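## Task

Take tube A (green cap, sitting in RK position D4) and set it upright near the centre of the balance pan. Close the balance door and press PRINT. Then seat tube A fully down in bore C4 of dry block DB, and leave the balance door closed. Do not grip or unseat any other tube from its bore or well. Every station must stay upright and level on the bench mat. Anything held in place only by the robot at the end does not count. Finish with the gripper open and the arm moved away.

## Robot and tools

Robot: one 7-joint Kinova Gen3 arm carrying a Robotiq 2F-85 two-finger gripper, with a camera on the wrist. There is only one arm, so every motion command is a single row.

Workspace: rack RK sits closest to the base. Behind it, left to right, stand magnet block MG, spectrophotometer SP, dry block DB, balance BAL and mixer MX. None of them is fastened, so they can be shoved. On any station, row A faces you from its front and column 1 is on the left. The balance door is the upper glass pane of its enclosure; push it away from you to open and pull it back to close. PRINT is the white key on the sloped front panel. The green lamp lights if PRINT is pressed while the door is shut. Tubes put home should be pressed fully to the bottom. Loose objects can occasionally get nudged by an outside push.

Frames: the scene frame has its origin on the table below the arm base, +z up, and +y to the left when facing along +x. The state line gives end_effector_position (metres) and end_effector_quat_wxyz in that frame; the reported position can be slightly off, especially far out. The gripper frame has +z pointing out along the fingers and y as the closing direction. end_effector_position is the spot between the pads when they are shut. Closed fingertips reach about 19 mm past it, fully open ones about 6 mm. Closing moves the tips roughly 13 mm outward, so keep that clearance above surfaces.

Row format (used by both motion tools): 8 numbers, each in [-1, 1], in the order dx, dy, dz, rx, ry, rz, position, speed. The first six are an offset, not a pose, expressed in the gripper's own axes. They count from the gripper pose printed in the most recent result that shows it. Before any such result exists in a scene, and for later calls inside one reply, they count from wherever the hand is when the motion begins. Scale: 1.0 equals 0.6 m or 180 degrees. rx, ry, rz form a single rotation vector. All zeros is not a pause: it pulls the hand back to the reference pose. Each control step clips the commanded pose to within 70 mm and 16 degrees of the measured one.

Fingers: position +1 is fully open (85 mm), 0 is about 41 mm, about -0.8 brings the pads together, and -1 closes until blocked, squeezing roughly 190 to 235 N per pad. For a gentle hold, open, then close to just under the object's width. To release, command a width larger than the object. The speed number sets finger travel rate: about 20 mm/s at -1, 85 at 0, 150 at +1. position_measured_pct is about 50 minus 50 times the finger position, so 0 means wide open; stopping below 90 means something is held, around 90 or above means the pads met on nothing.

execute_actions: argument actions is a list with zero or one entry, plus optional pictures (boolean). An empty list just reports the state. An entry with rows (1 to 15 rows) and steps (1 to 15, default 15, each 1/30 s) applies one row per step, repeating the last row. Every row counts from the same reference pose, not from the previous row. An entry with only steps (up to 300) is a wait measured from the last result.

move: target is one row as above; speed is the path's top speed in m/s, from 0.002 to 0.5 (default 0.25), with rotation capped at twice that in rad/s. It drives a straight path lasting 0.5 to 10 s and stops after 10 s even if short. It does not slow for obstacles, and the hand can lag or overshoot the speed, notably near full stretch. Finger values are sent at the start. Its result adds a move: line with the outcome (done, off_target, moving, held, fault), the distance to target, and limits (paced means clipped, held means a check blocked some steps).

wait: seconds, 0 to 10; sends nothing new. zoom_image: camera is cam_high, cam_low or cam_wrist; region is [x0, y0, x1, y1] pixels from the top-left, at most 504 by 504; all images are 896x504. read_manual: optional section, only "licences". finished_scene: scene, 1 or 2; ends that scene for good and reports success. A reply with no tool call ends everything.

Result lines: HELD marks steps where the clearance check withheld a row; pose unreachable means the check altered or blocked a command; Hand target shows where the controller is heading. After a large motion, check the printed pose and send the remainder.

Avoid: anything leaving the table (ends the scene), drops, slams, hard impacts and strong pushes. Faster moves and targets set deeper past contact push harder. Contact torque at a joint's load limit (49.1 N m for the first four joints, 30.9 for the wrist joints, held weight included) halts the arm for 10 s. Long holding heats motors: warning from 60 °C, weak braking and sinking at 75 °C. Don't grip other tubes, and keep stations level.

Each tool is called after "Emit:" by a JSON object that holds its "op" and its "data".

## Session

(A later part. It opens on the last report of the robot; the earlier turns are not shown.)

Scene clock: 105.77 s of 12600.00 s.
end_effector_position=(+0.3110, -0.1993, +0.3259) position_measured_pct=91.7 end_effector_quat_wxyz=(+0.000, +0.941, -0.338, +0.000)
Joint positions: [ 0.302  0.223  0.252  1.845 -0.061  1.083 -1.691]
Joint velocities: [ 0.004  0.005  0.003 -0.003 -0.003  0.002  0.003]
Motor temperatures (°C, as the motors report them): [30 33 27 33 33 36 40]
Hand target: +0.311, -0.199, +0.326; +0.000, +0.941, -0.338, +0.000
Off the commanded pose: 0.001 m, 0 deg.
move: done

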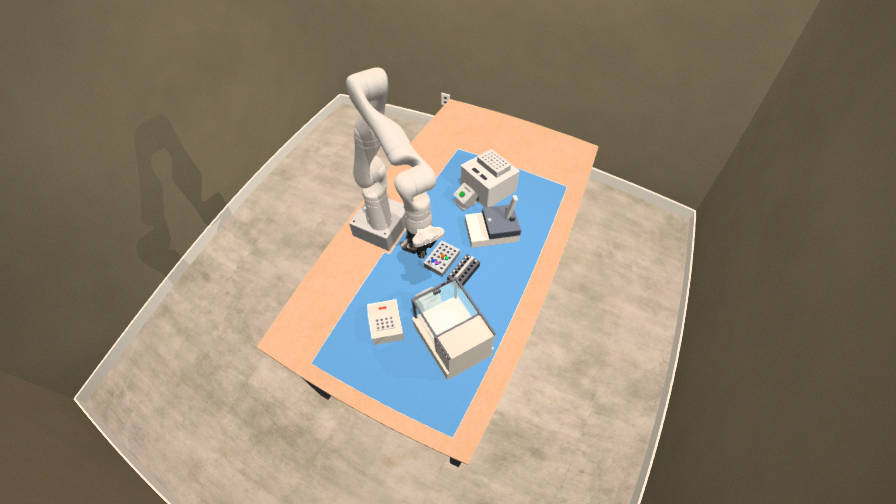

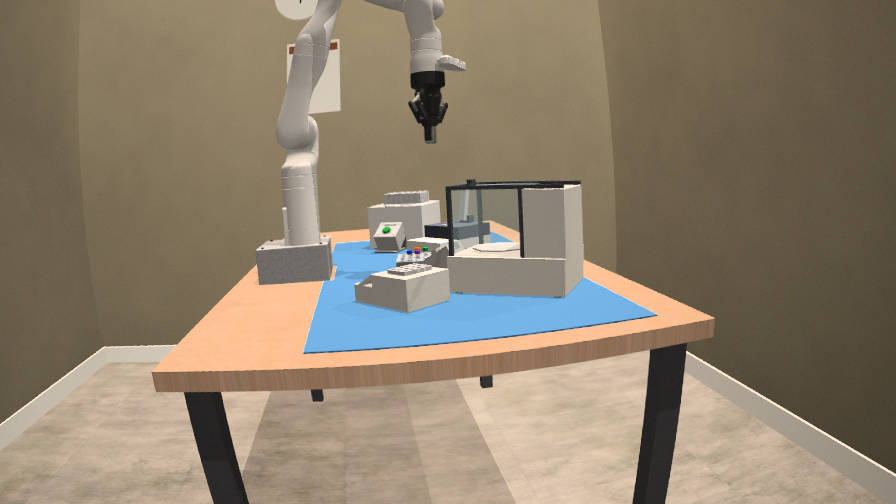

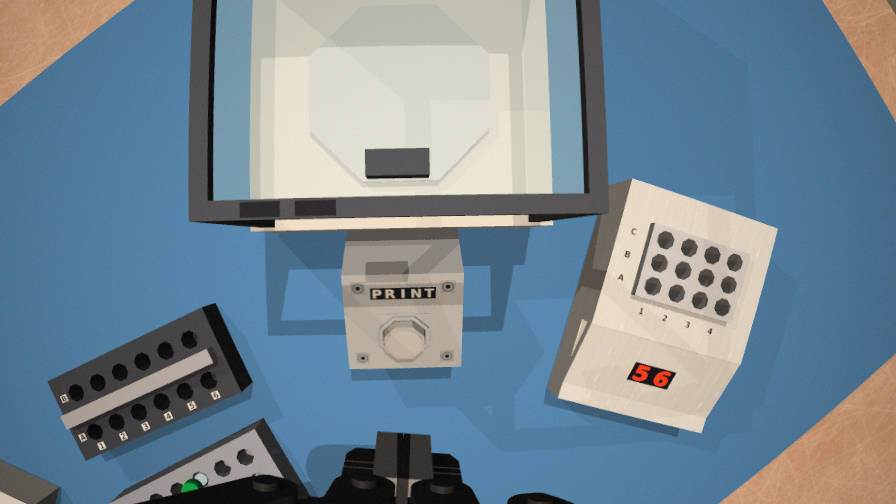

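Emit:
{"op": "move", "data": {"target": [0.145,-0.007,0.09,0,0,0,0,0.5], "speed": 0.1}}

Scene clock: 123.37 s of 12600.00 s.
end_effector_position=(+0.3812, -0.2512, +0.2726) position_measured_pct=50.0 end_effector_quat_wxyz=(+0.000, +0.941, -0.338, +0.001)
Joint positions: [ 0.369  0.476  0.242  1.666 -0.128  1.016 -1.614]
Joint velocities: [ 0.002  0.007 -0.    -0.005 -0.001 -0.     0.   ]
Motor temperatures (°C, as the motors report them): [30 33 27 34 33 36 40]
Hand target: +0.381, -0.251, +0.272; +0.000, +0.941, -0.338, +0.000
Off the commanded pose: 0.001 m, 0 deg.
move: done

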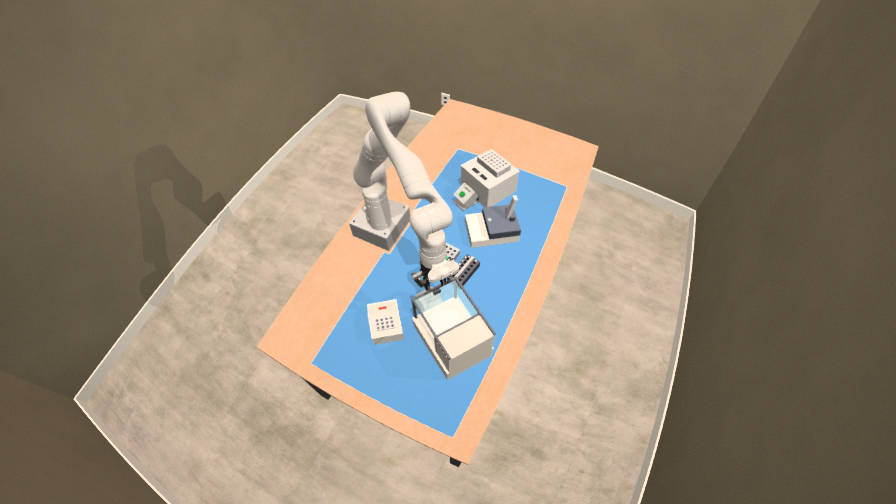

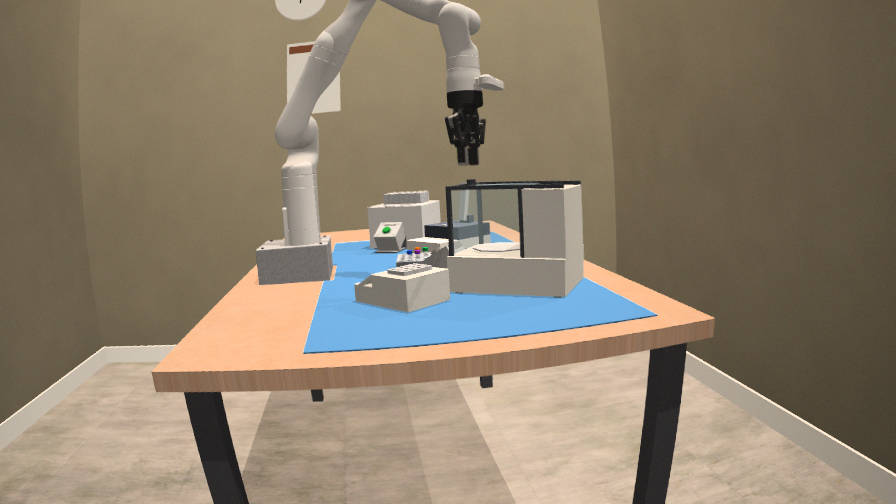

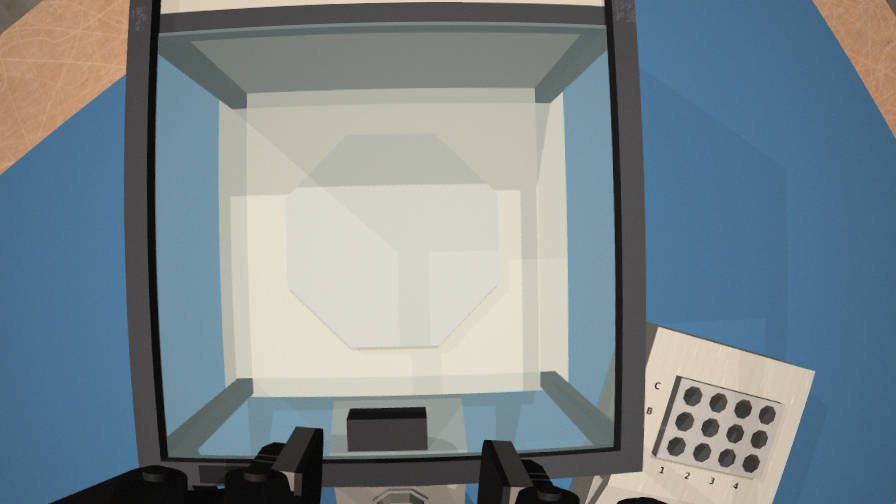

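Emit:
{"op": "move", "data": {"target": [0.011,-0.0075,0.054,0,0,0,0,0.5], "speed": 0.02}}

Scene clock: 129.67 s of 12600.00 s.
end_effector_position=(+0.3892, -0.2520, +0.2404) position_measured_pct=50.0 end_effector_quat_wxyz=(+0.001, +0.941, -0.338, +0.001)
Joint positions: [ 0.372  0.534  0.231  1.688 -0.143  0.937 -1.61 ]
Joint velocities: [ 0.     0.003 -0.001 -0.001  0.    -0.002  0.   ]
Motor temperatures (°C, as the motors report them): [30 33 27 34 33 36 40]
Hand target: +0.389, -0.252, +0.240; +0.001, +0.941, -0.338, +0.001
Off the commanded pose: 0.000 m, 0 deg.
move: done

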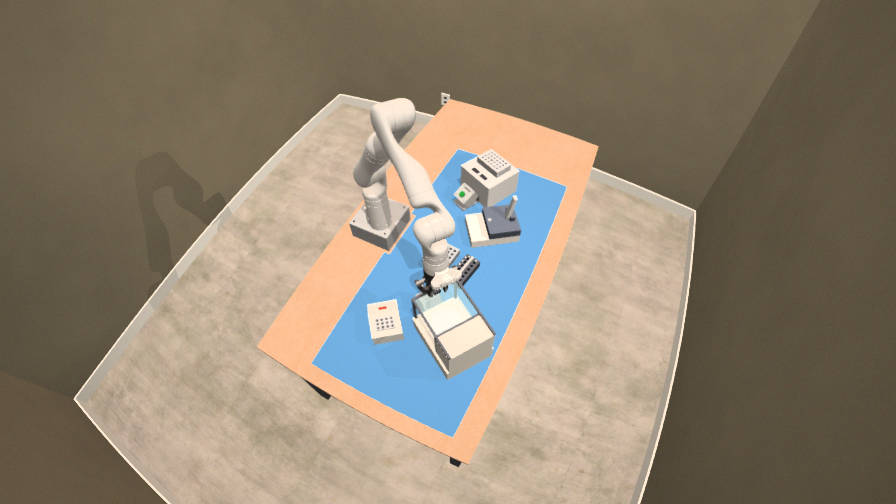

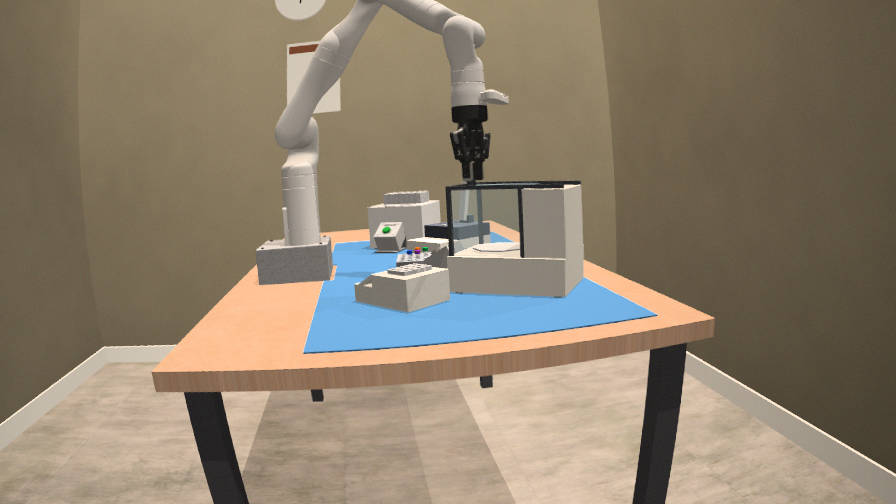

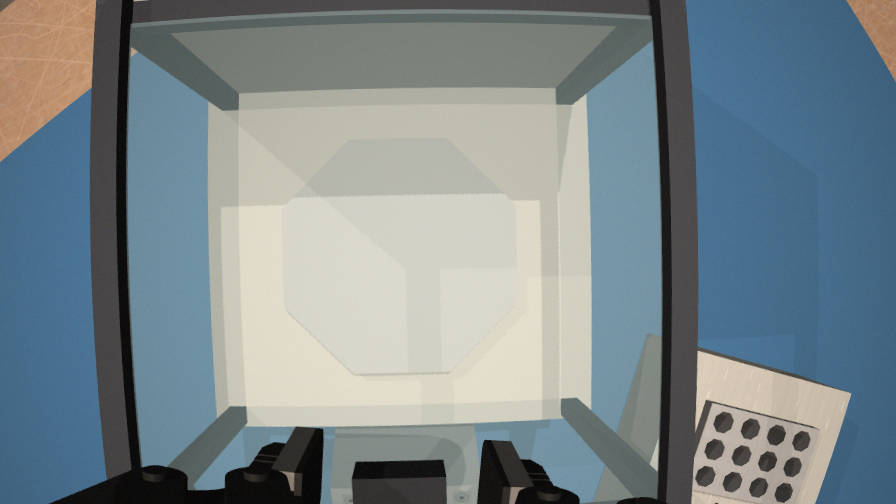

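Emit:
{"op": "move", "data": {"target": [0,0,0,0,0,0,-0.5,0], "speed": 0.02}}

Emit:
{"op": "move", "data": {"target": [0.2,0,0,0,0,0,-0.5,0], "speed": 0.03}}

Scene clock: 135.50 s of 12600.00 s.
end_effector_position=(+0.3892, -0.2520, +0.2407) position_measured_pct=70.6 end_effector_quat_wxyz=(+0.001, +0.941, -0.338, +0.001)
Joint positions: [ 0.372  0.533  0.231  1.688 -0.143  0.938 -1.61 ]
Joint velocities: [ 0.     0.     0.001 -0.002  0.001 -0.002 -0.   ]
Motor temperatures (°C, as the motors report them): [30 33 27 34 33 36 40]
Hand target: +0.389, -0.252, +0.240; +0.001, +0.941, -0.338, +0.001
Off the commanded pose: 0.000 m, 0 deg.
move: done

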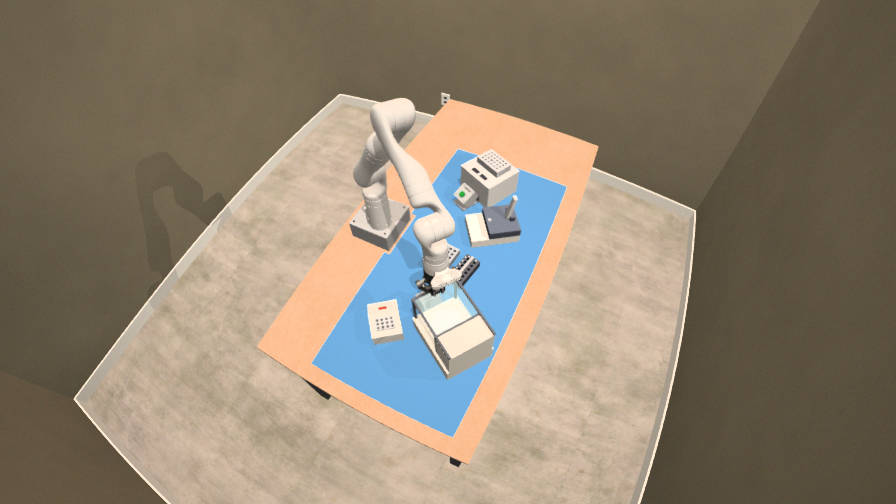

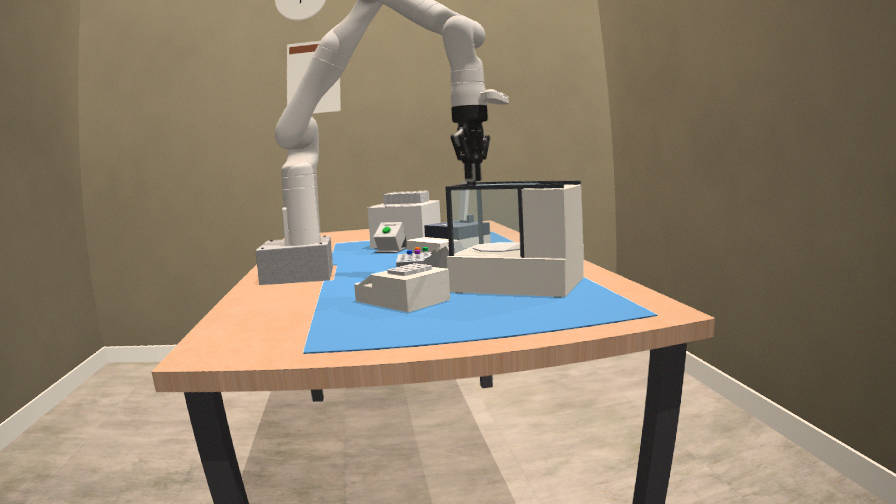

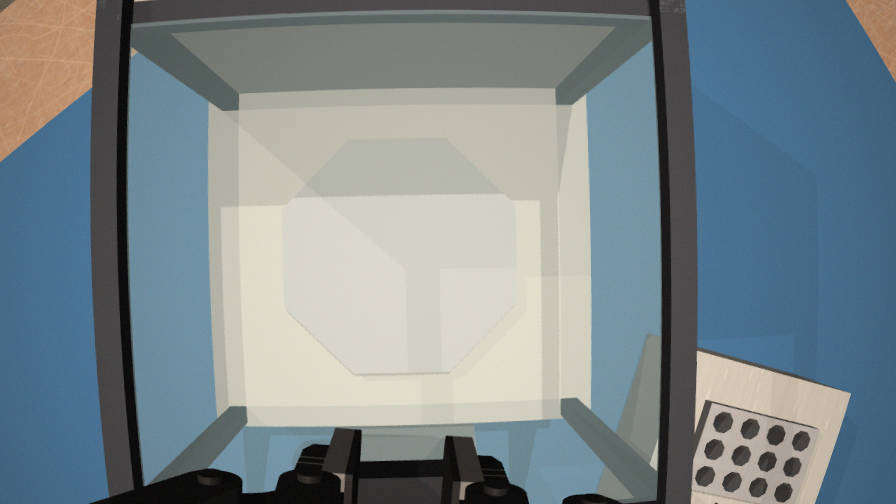

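Scene clock: 139.80 s of 12600.00 s.
end_effector_position=(+0.4866, -0.3212, +0.2419) position_measured_pct=70.6 end_effector_quat_wxyz=(-0.004, +0.943, -0.334, +0.002)
Joint positions: [ 0.435  0.783  0.234  1.206 -0.187  1.174 -1.584]
Joint velocities: [-0.002  0.005  0.008 -0.008 -0.005  0.004  0.005]
Motor temperatures (°C, as the motors report them): [30 33 27 34 33 36 40]
Hand target: +0.482, -0.328, +0.241; +0.000, +0.941, -0.338, +0.001
Off the commanded pose: 0.009 m, 1 deg.
move: off_target

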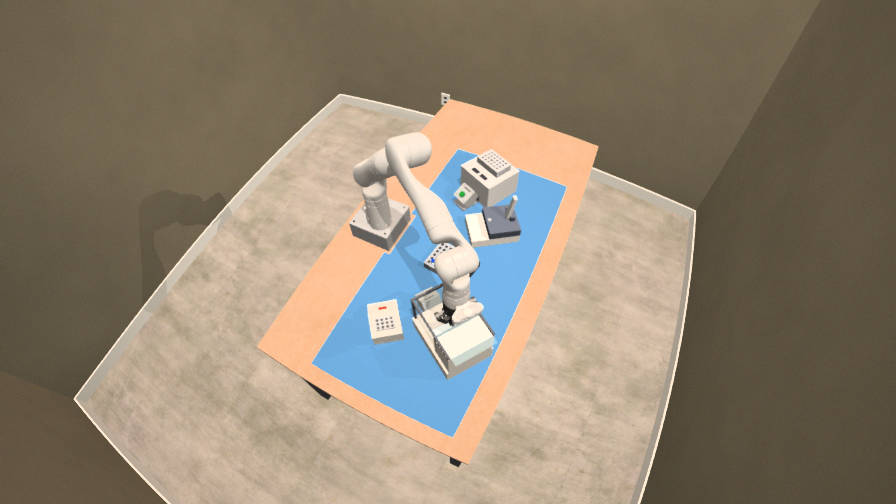

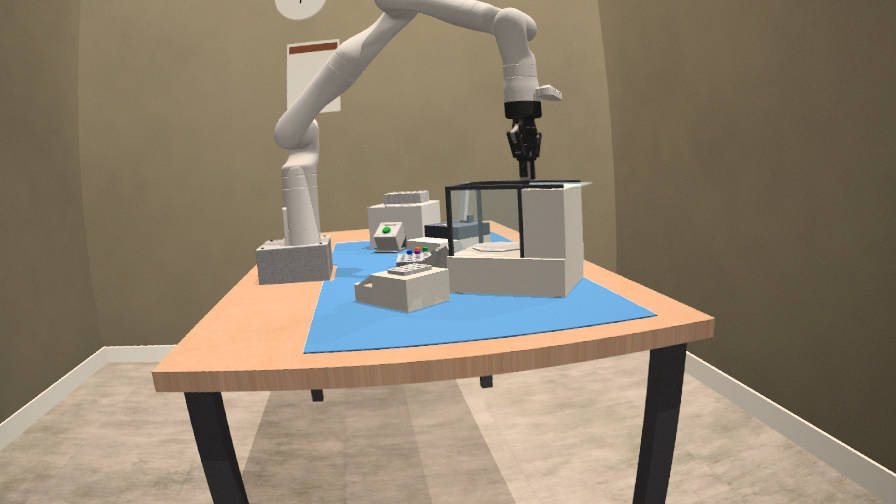

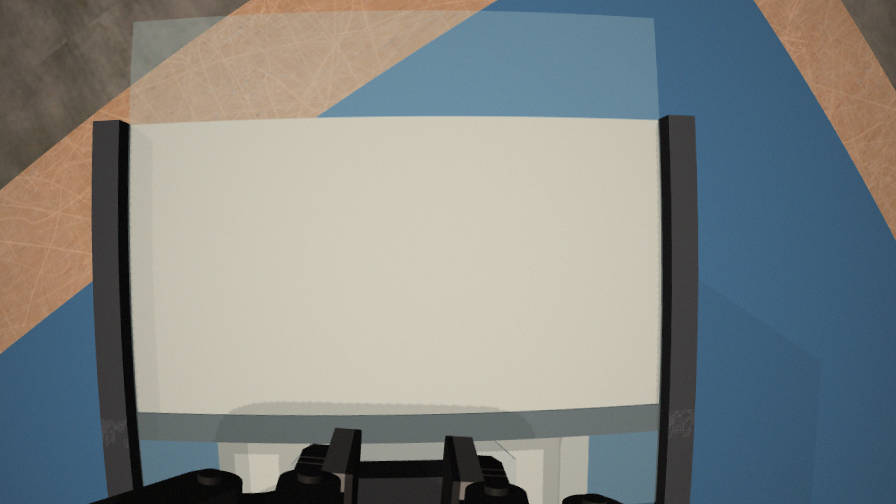

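Emit:
{"op": "move", "data": {"target": [0,0,0,0,0,0,0,0.5], "speed": 0.02}}

Emit:
{"op": "move", "data": {"target": [-0.03,0,-0.08,0,0,0,0,0.5], "speed": 0.05}}

Scene clock: 144.63 s of 12600.00 s.
end_effector_position=(+0.4866, -0.3212, +0.2419) position_measured_pct=50.0 end_effector_quat_wxyz=(-0.004, +0.943, -0.334, +0.002)
Joint positions: [ 0.435  0.783  0.235  1.206 -0.187  1.174 -1.583]
Joint velocities: [ 0.    -0.    -0.001  0.    -0.001 -0.     0.001]
Motor temperatures (°C, as the motors report them): [30 33 27 34 33 36 40]
Hand target: +0.487, -0.321, +0.242; -0.004, +0.943, -0.334, +0.002
Off the commanded pose: 0.000 m, 0 deg.
move: done

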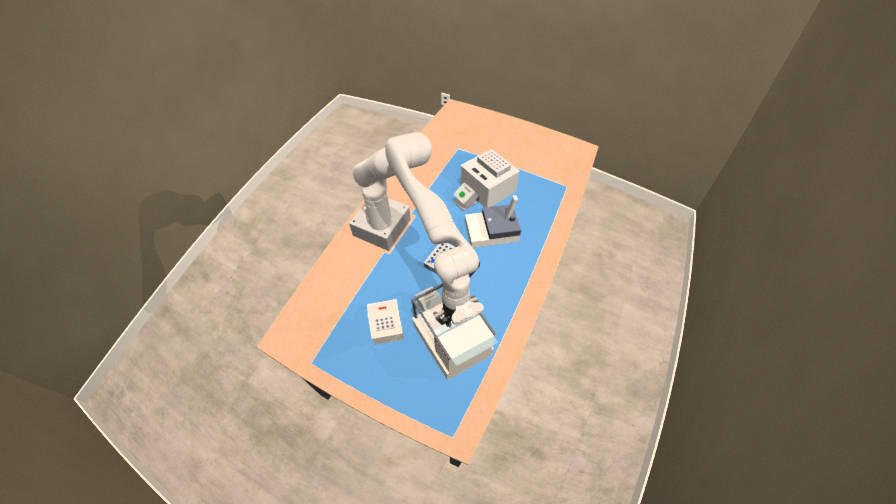

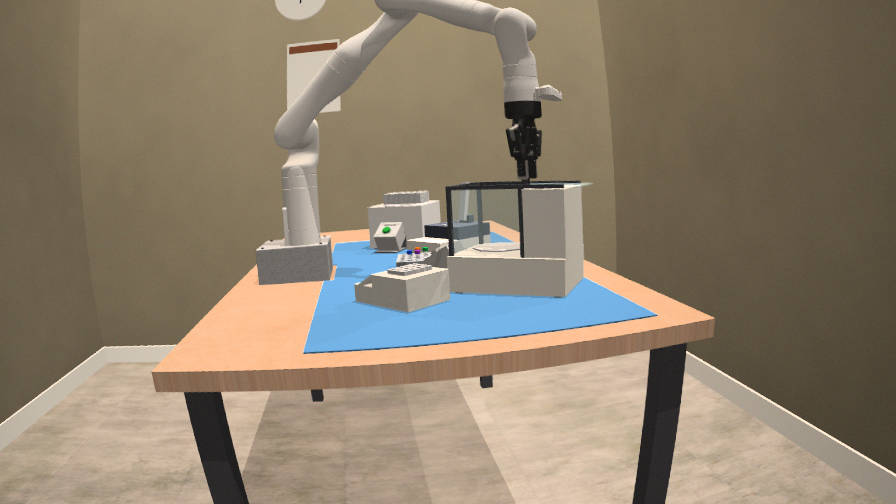

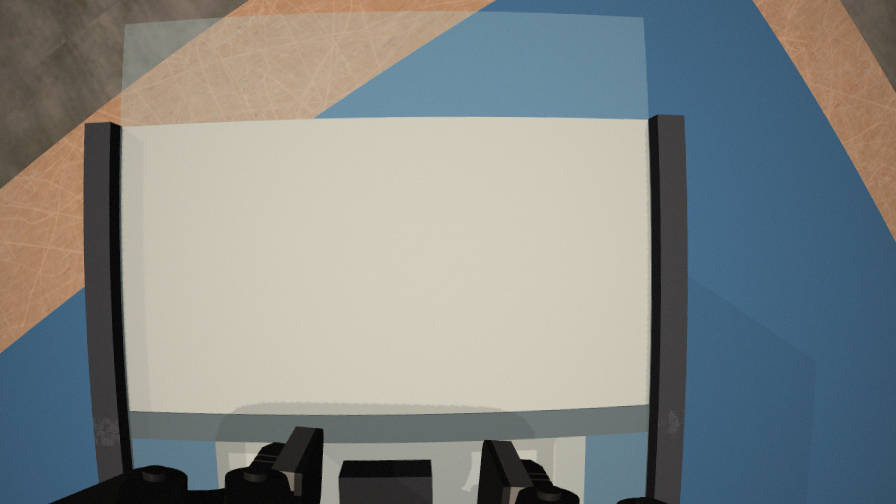

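Scene clock: 146.00 s of 12600.00 s.
end_effector_position=(+0.4722, -0.3101, +0.2896) position_measured_pct=50.0 end_effector_quat_wxyz=(-0.004, +0.943, -0.334, +0.002)
Joint positions: [ 0.422  0.697  0.246  1.211 -0.173  1.254 -1.593]
Joint velocities: [-0.001 -0.003  0.003  0.002 -0.001  0.003 -0.001]
Motor temperatures (°C, as the motors report them): [30 33 27 34 33 36 40]
Hand target: +0.472, -0.310, +0.290; -0.004, +0.943, -0.334, +0.002
Off the commanded pose: 0.000 m, 0 deg.
move: done

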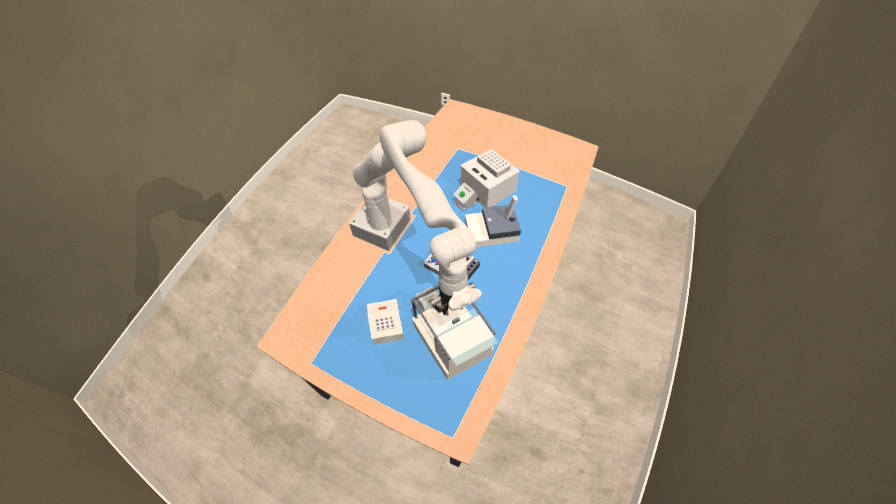

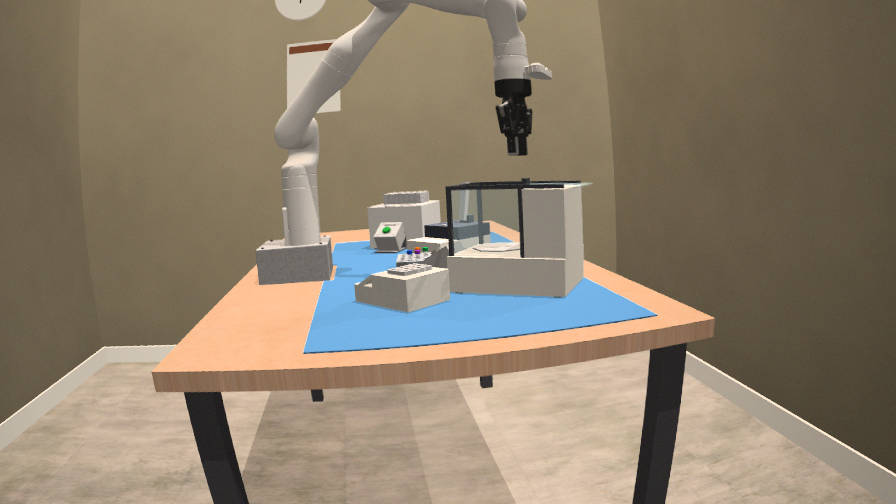

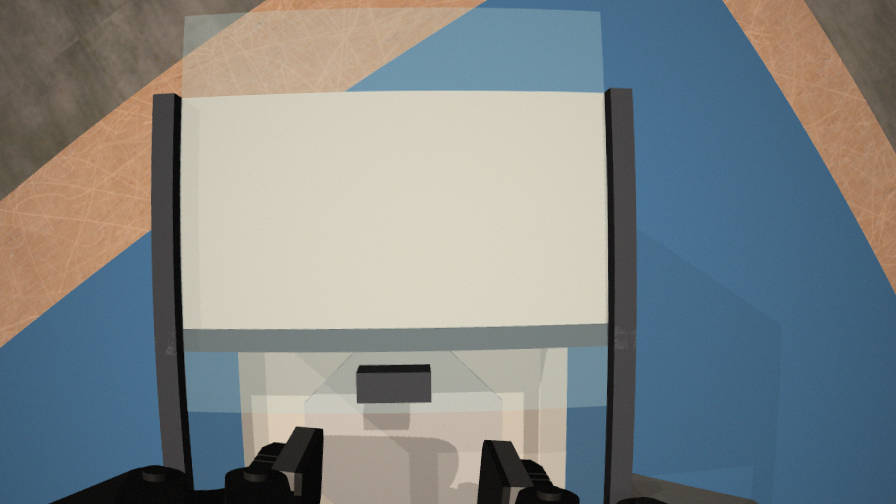

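Emit:
{"op": "move", "data": {"target": [-0.5223,-0.1997,0.02,0,0,-0.149,-0.3,0.5], "speed": 0.2}}

Scene clock: 160.57 s of 12600.00 s.
end_effector_position=(+0.3028, -0.0211, +0.2771) position_measured_pct=65.1 end_effector_quat_wxyz=(-0.003, +0.994, -0.107, +0.002)
Joint positions: [-0.036  0.146  0.042  2.123 -0.015  0.871 -1.777]
Joint velocities: [-0.004 -0.004 -0.003  0.     0.003 -0.001 -0.003]
Motor temperatures (°C, as the motors report them): [30 33 27 34 33 36 40]
Hand target: +0.303, -0.021, +0.277; -0.003, +0.994, -0.106, +0.002
Off the commanded pose: 0.002 m, 0 deg.
move: done

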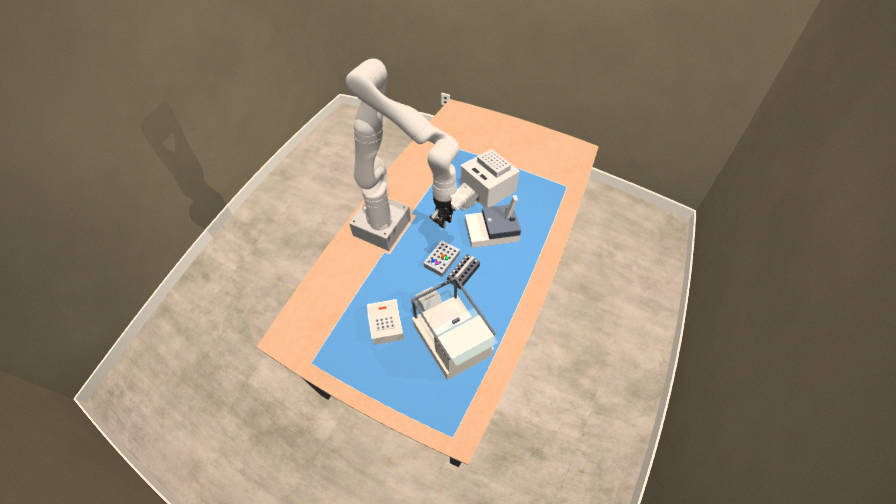

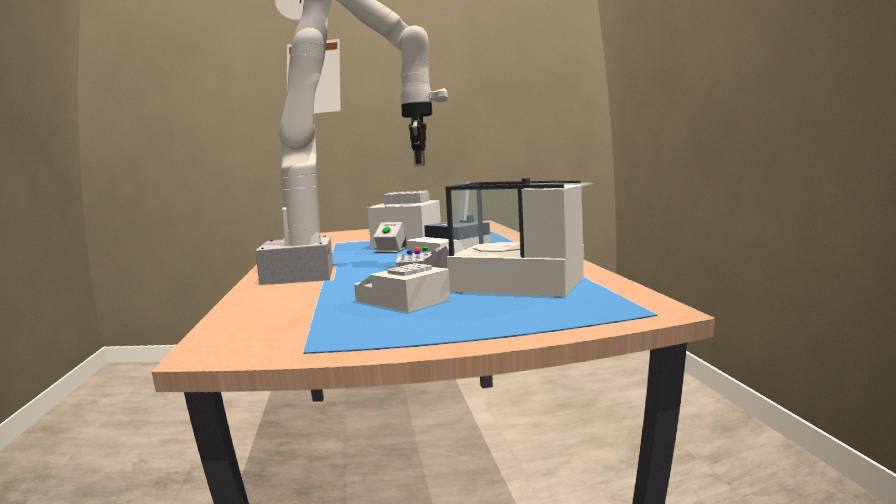

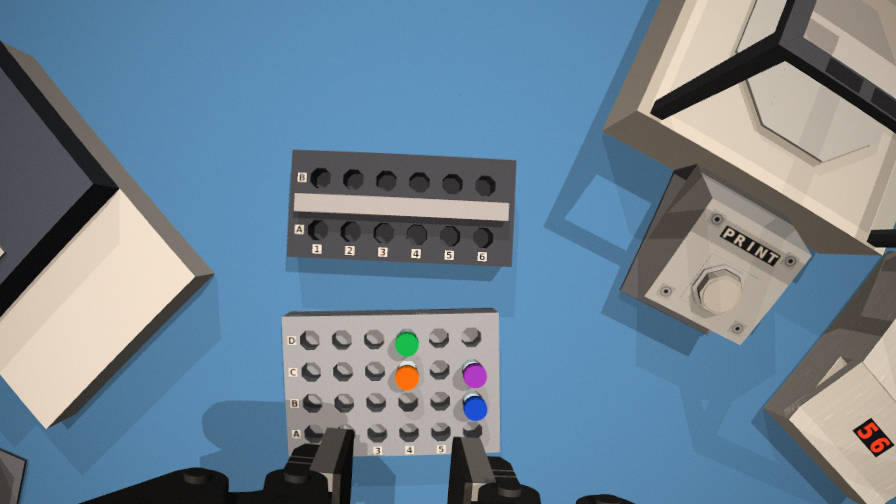

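Emit:
{"op": "move", "data": {"target": [0.0015,-0.0027,0.295,-0.002,-0.0011,0,-0.3,0.5], "speed": 0.12}}

Emit:
{"op": "move", "data": {"target": [0,0,0.065,0,0,0,-0.3,0.5], "speed": 0.02}}

Scene clock: 170.63 s of 12600.00 s.
end_effector_position=(+0.3055, -0.0192, +0.1008) position_measured_pct=65.1 end_effector_quat_wxyz=(+0.001, +0.994, -0.107, +0.001)
Joint positions: [-0.023  0.608  0.014  2.325 -0.035  0.211 -1.769]
Joint velocities: [ 0.     0.007 -0.001 -0.001 -0.    -0.003 -0.   ]
Motor temperatures (°C, as the motors report them): [30 33 27 34 33 36 40]
Hand target: +0.305, -0.019, +0.101; +0.001, +0.994, -0.107, +0.000
Off the commanded pose: 0.001 m, 0 deg.
move: done

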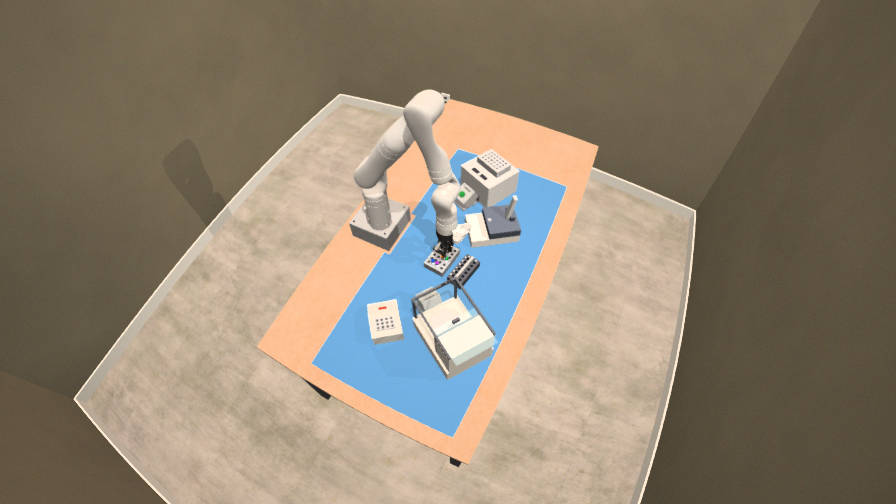

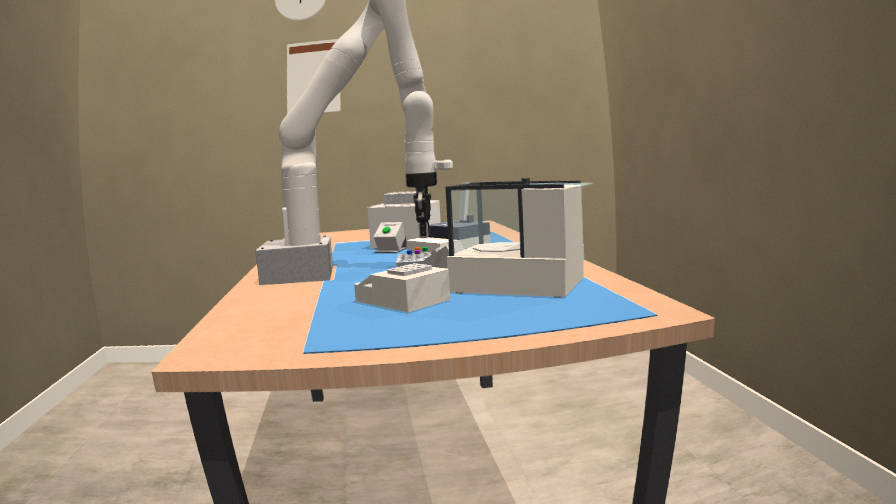

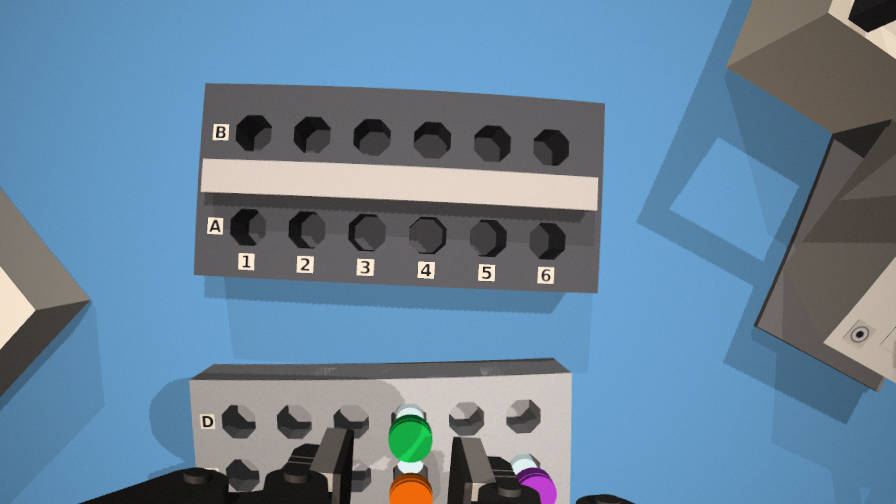

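Scene clock: 172.83 s of 12600.00 s.
end_effector_position=(+0.3058, -0.0193, +0.0621) position_measured_pct=65.1 end_effector_quat_wxyz=(+0.001, +0.994, -0.107, +0.001)
Joint positions: [-0.016  0.733  0.006  2.332 -0.036  0.078 -1.769]
Joint velocities: [ 0.     0.006  0.001 -0.001 -0.002 -0.004 -0.001]
Motor temperatures (°C, as the motors report them): [30 33 27 34 33 36 40]
Hand target: +0.306, -0.019, +0.062; +0.001, +0.994, -0.107, +0.001
Off the commanded pose: 0.000 m, 0 deg.
move: done

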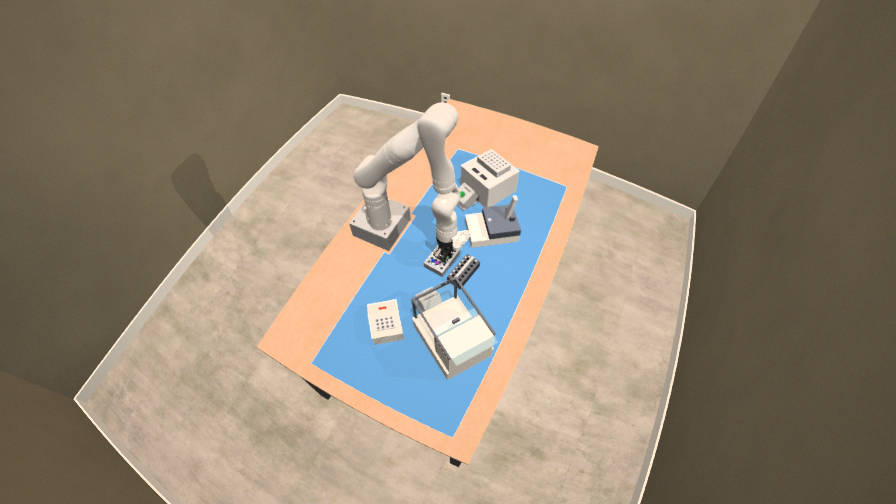

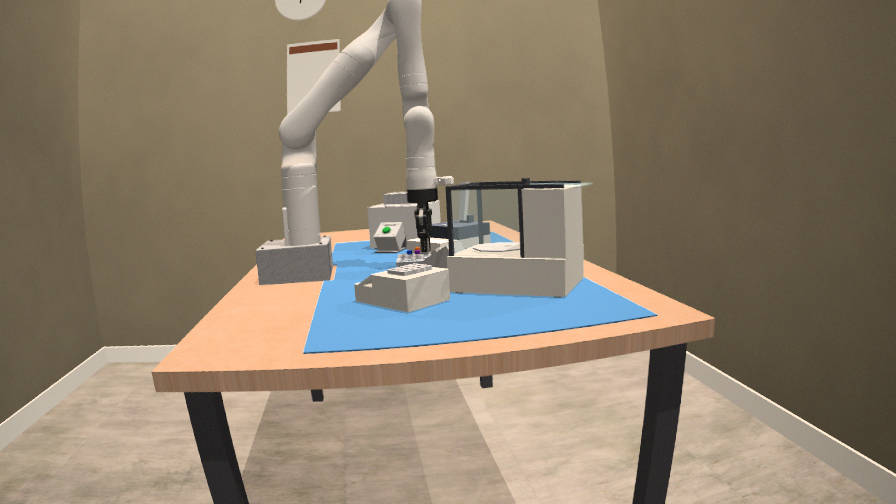

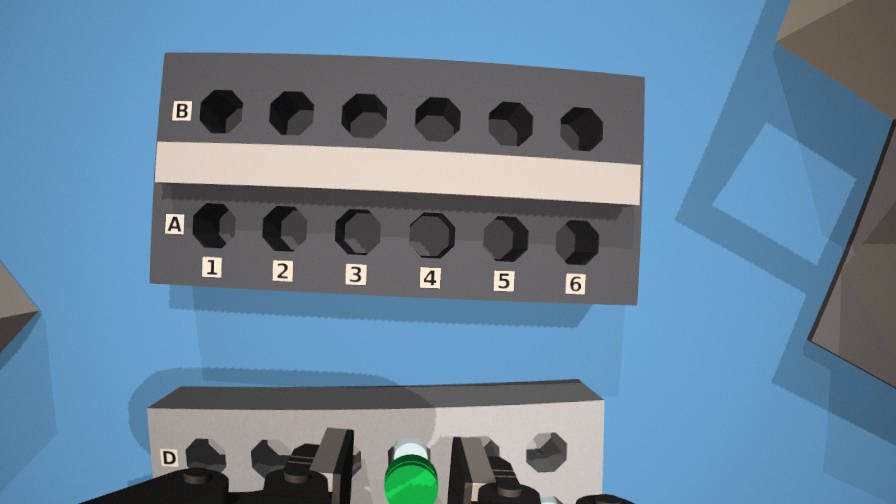

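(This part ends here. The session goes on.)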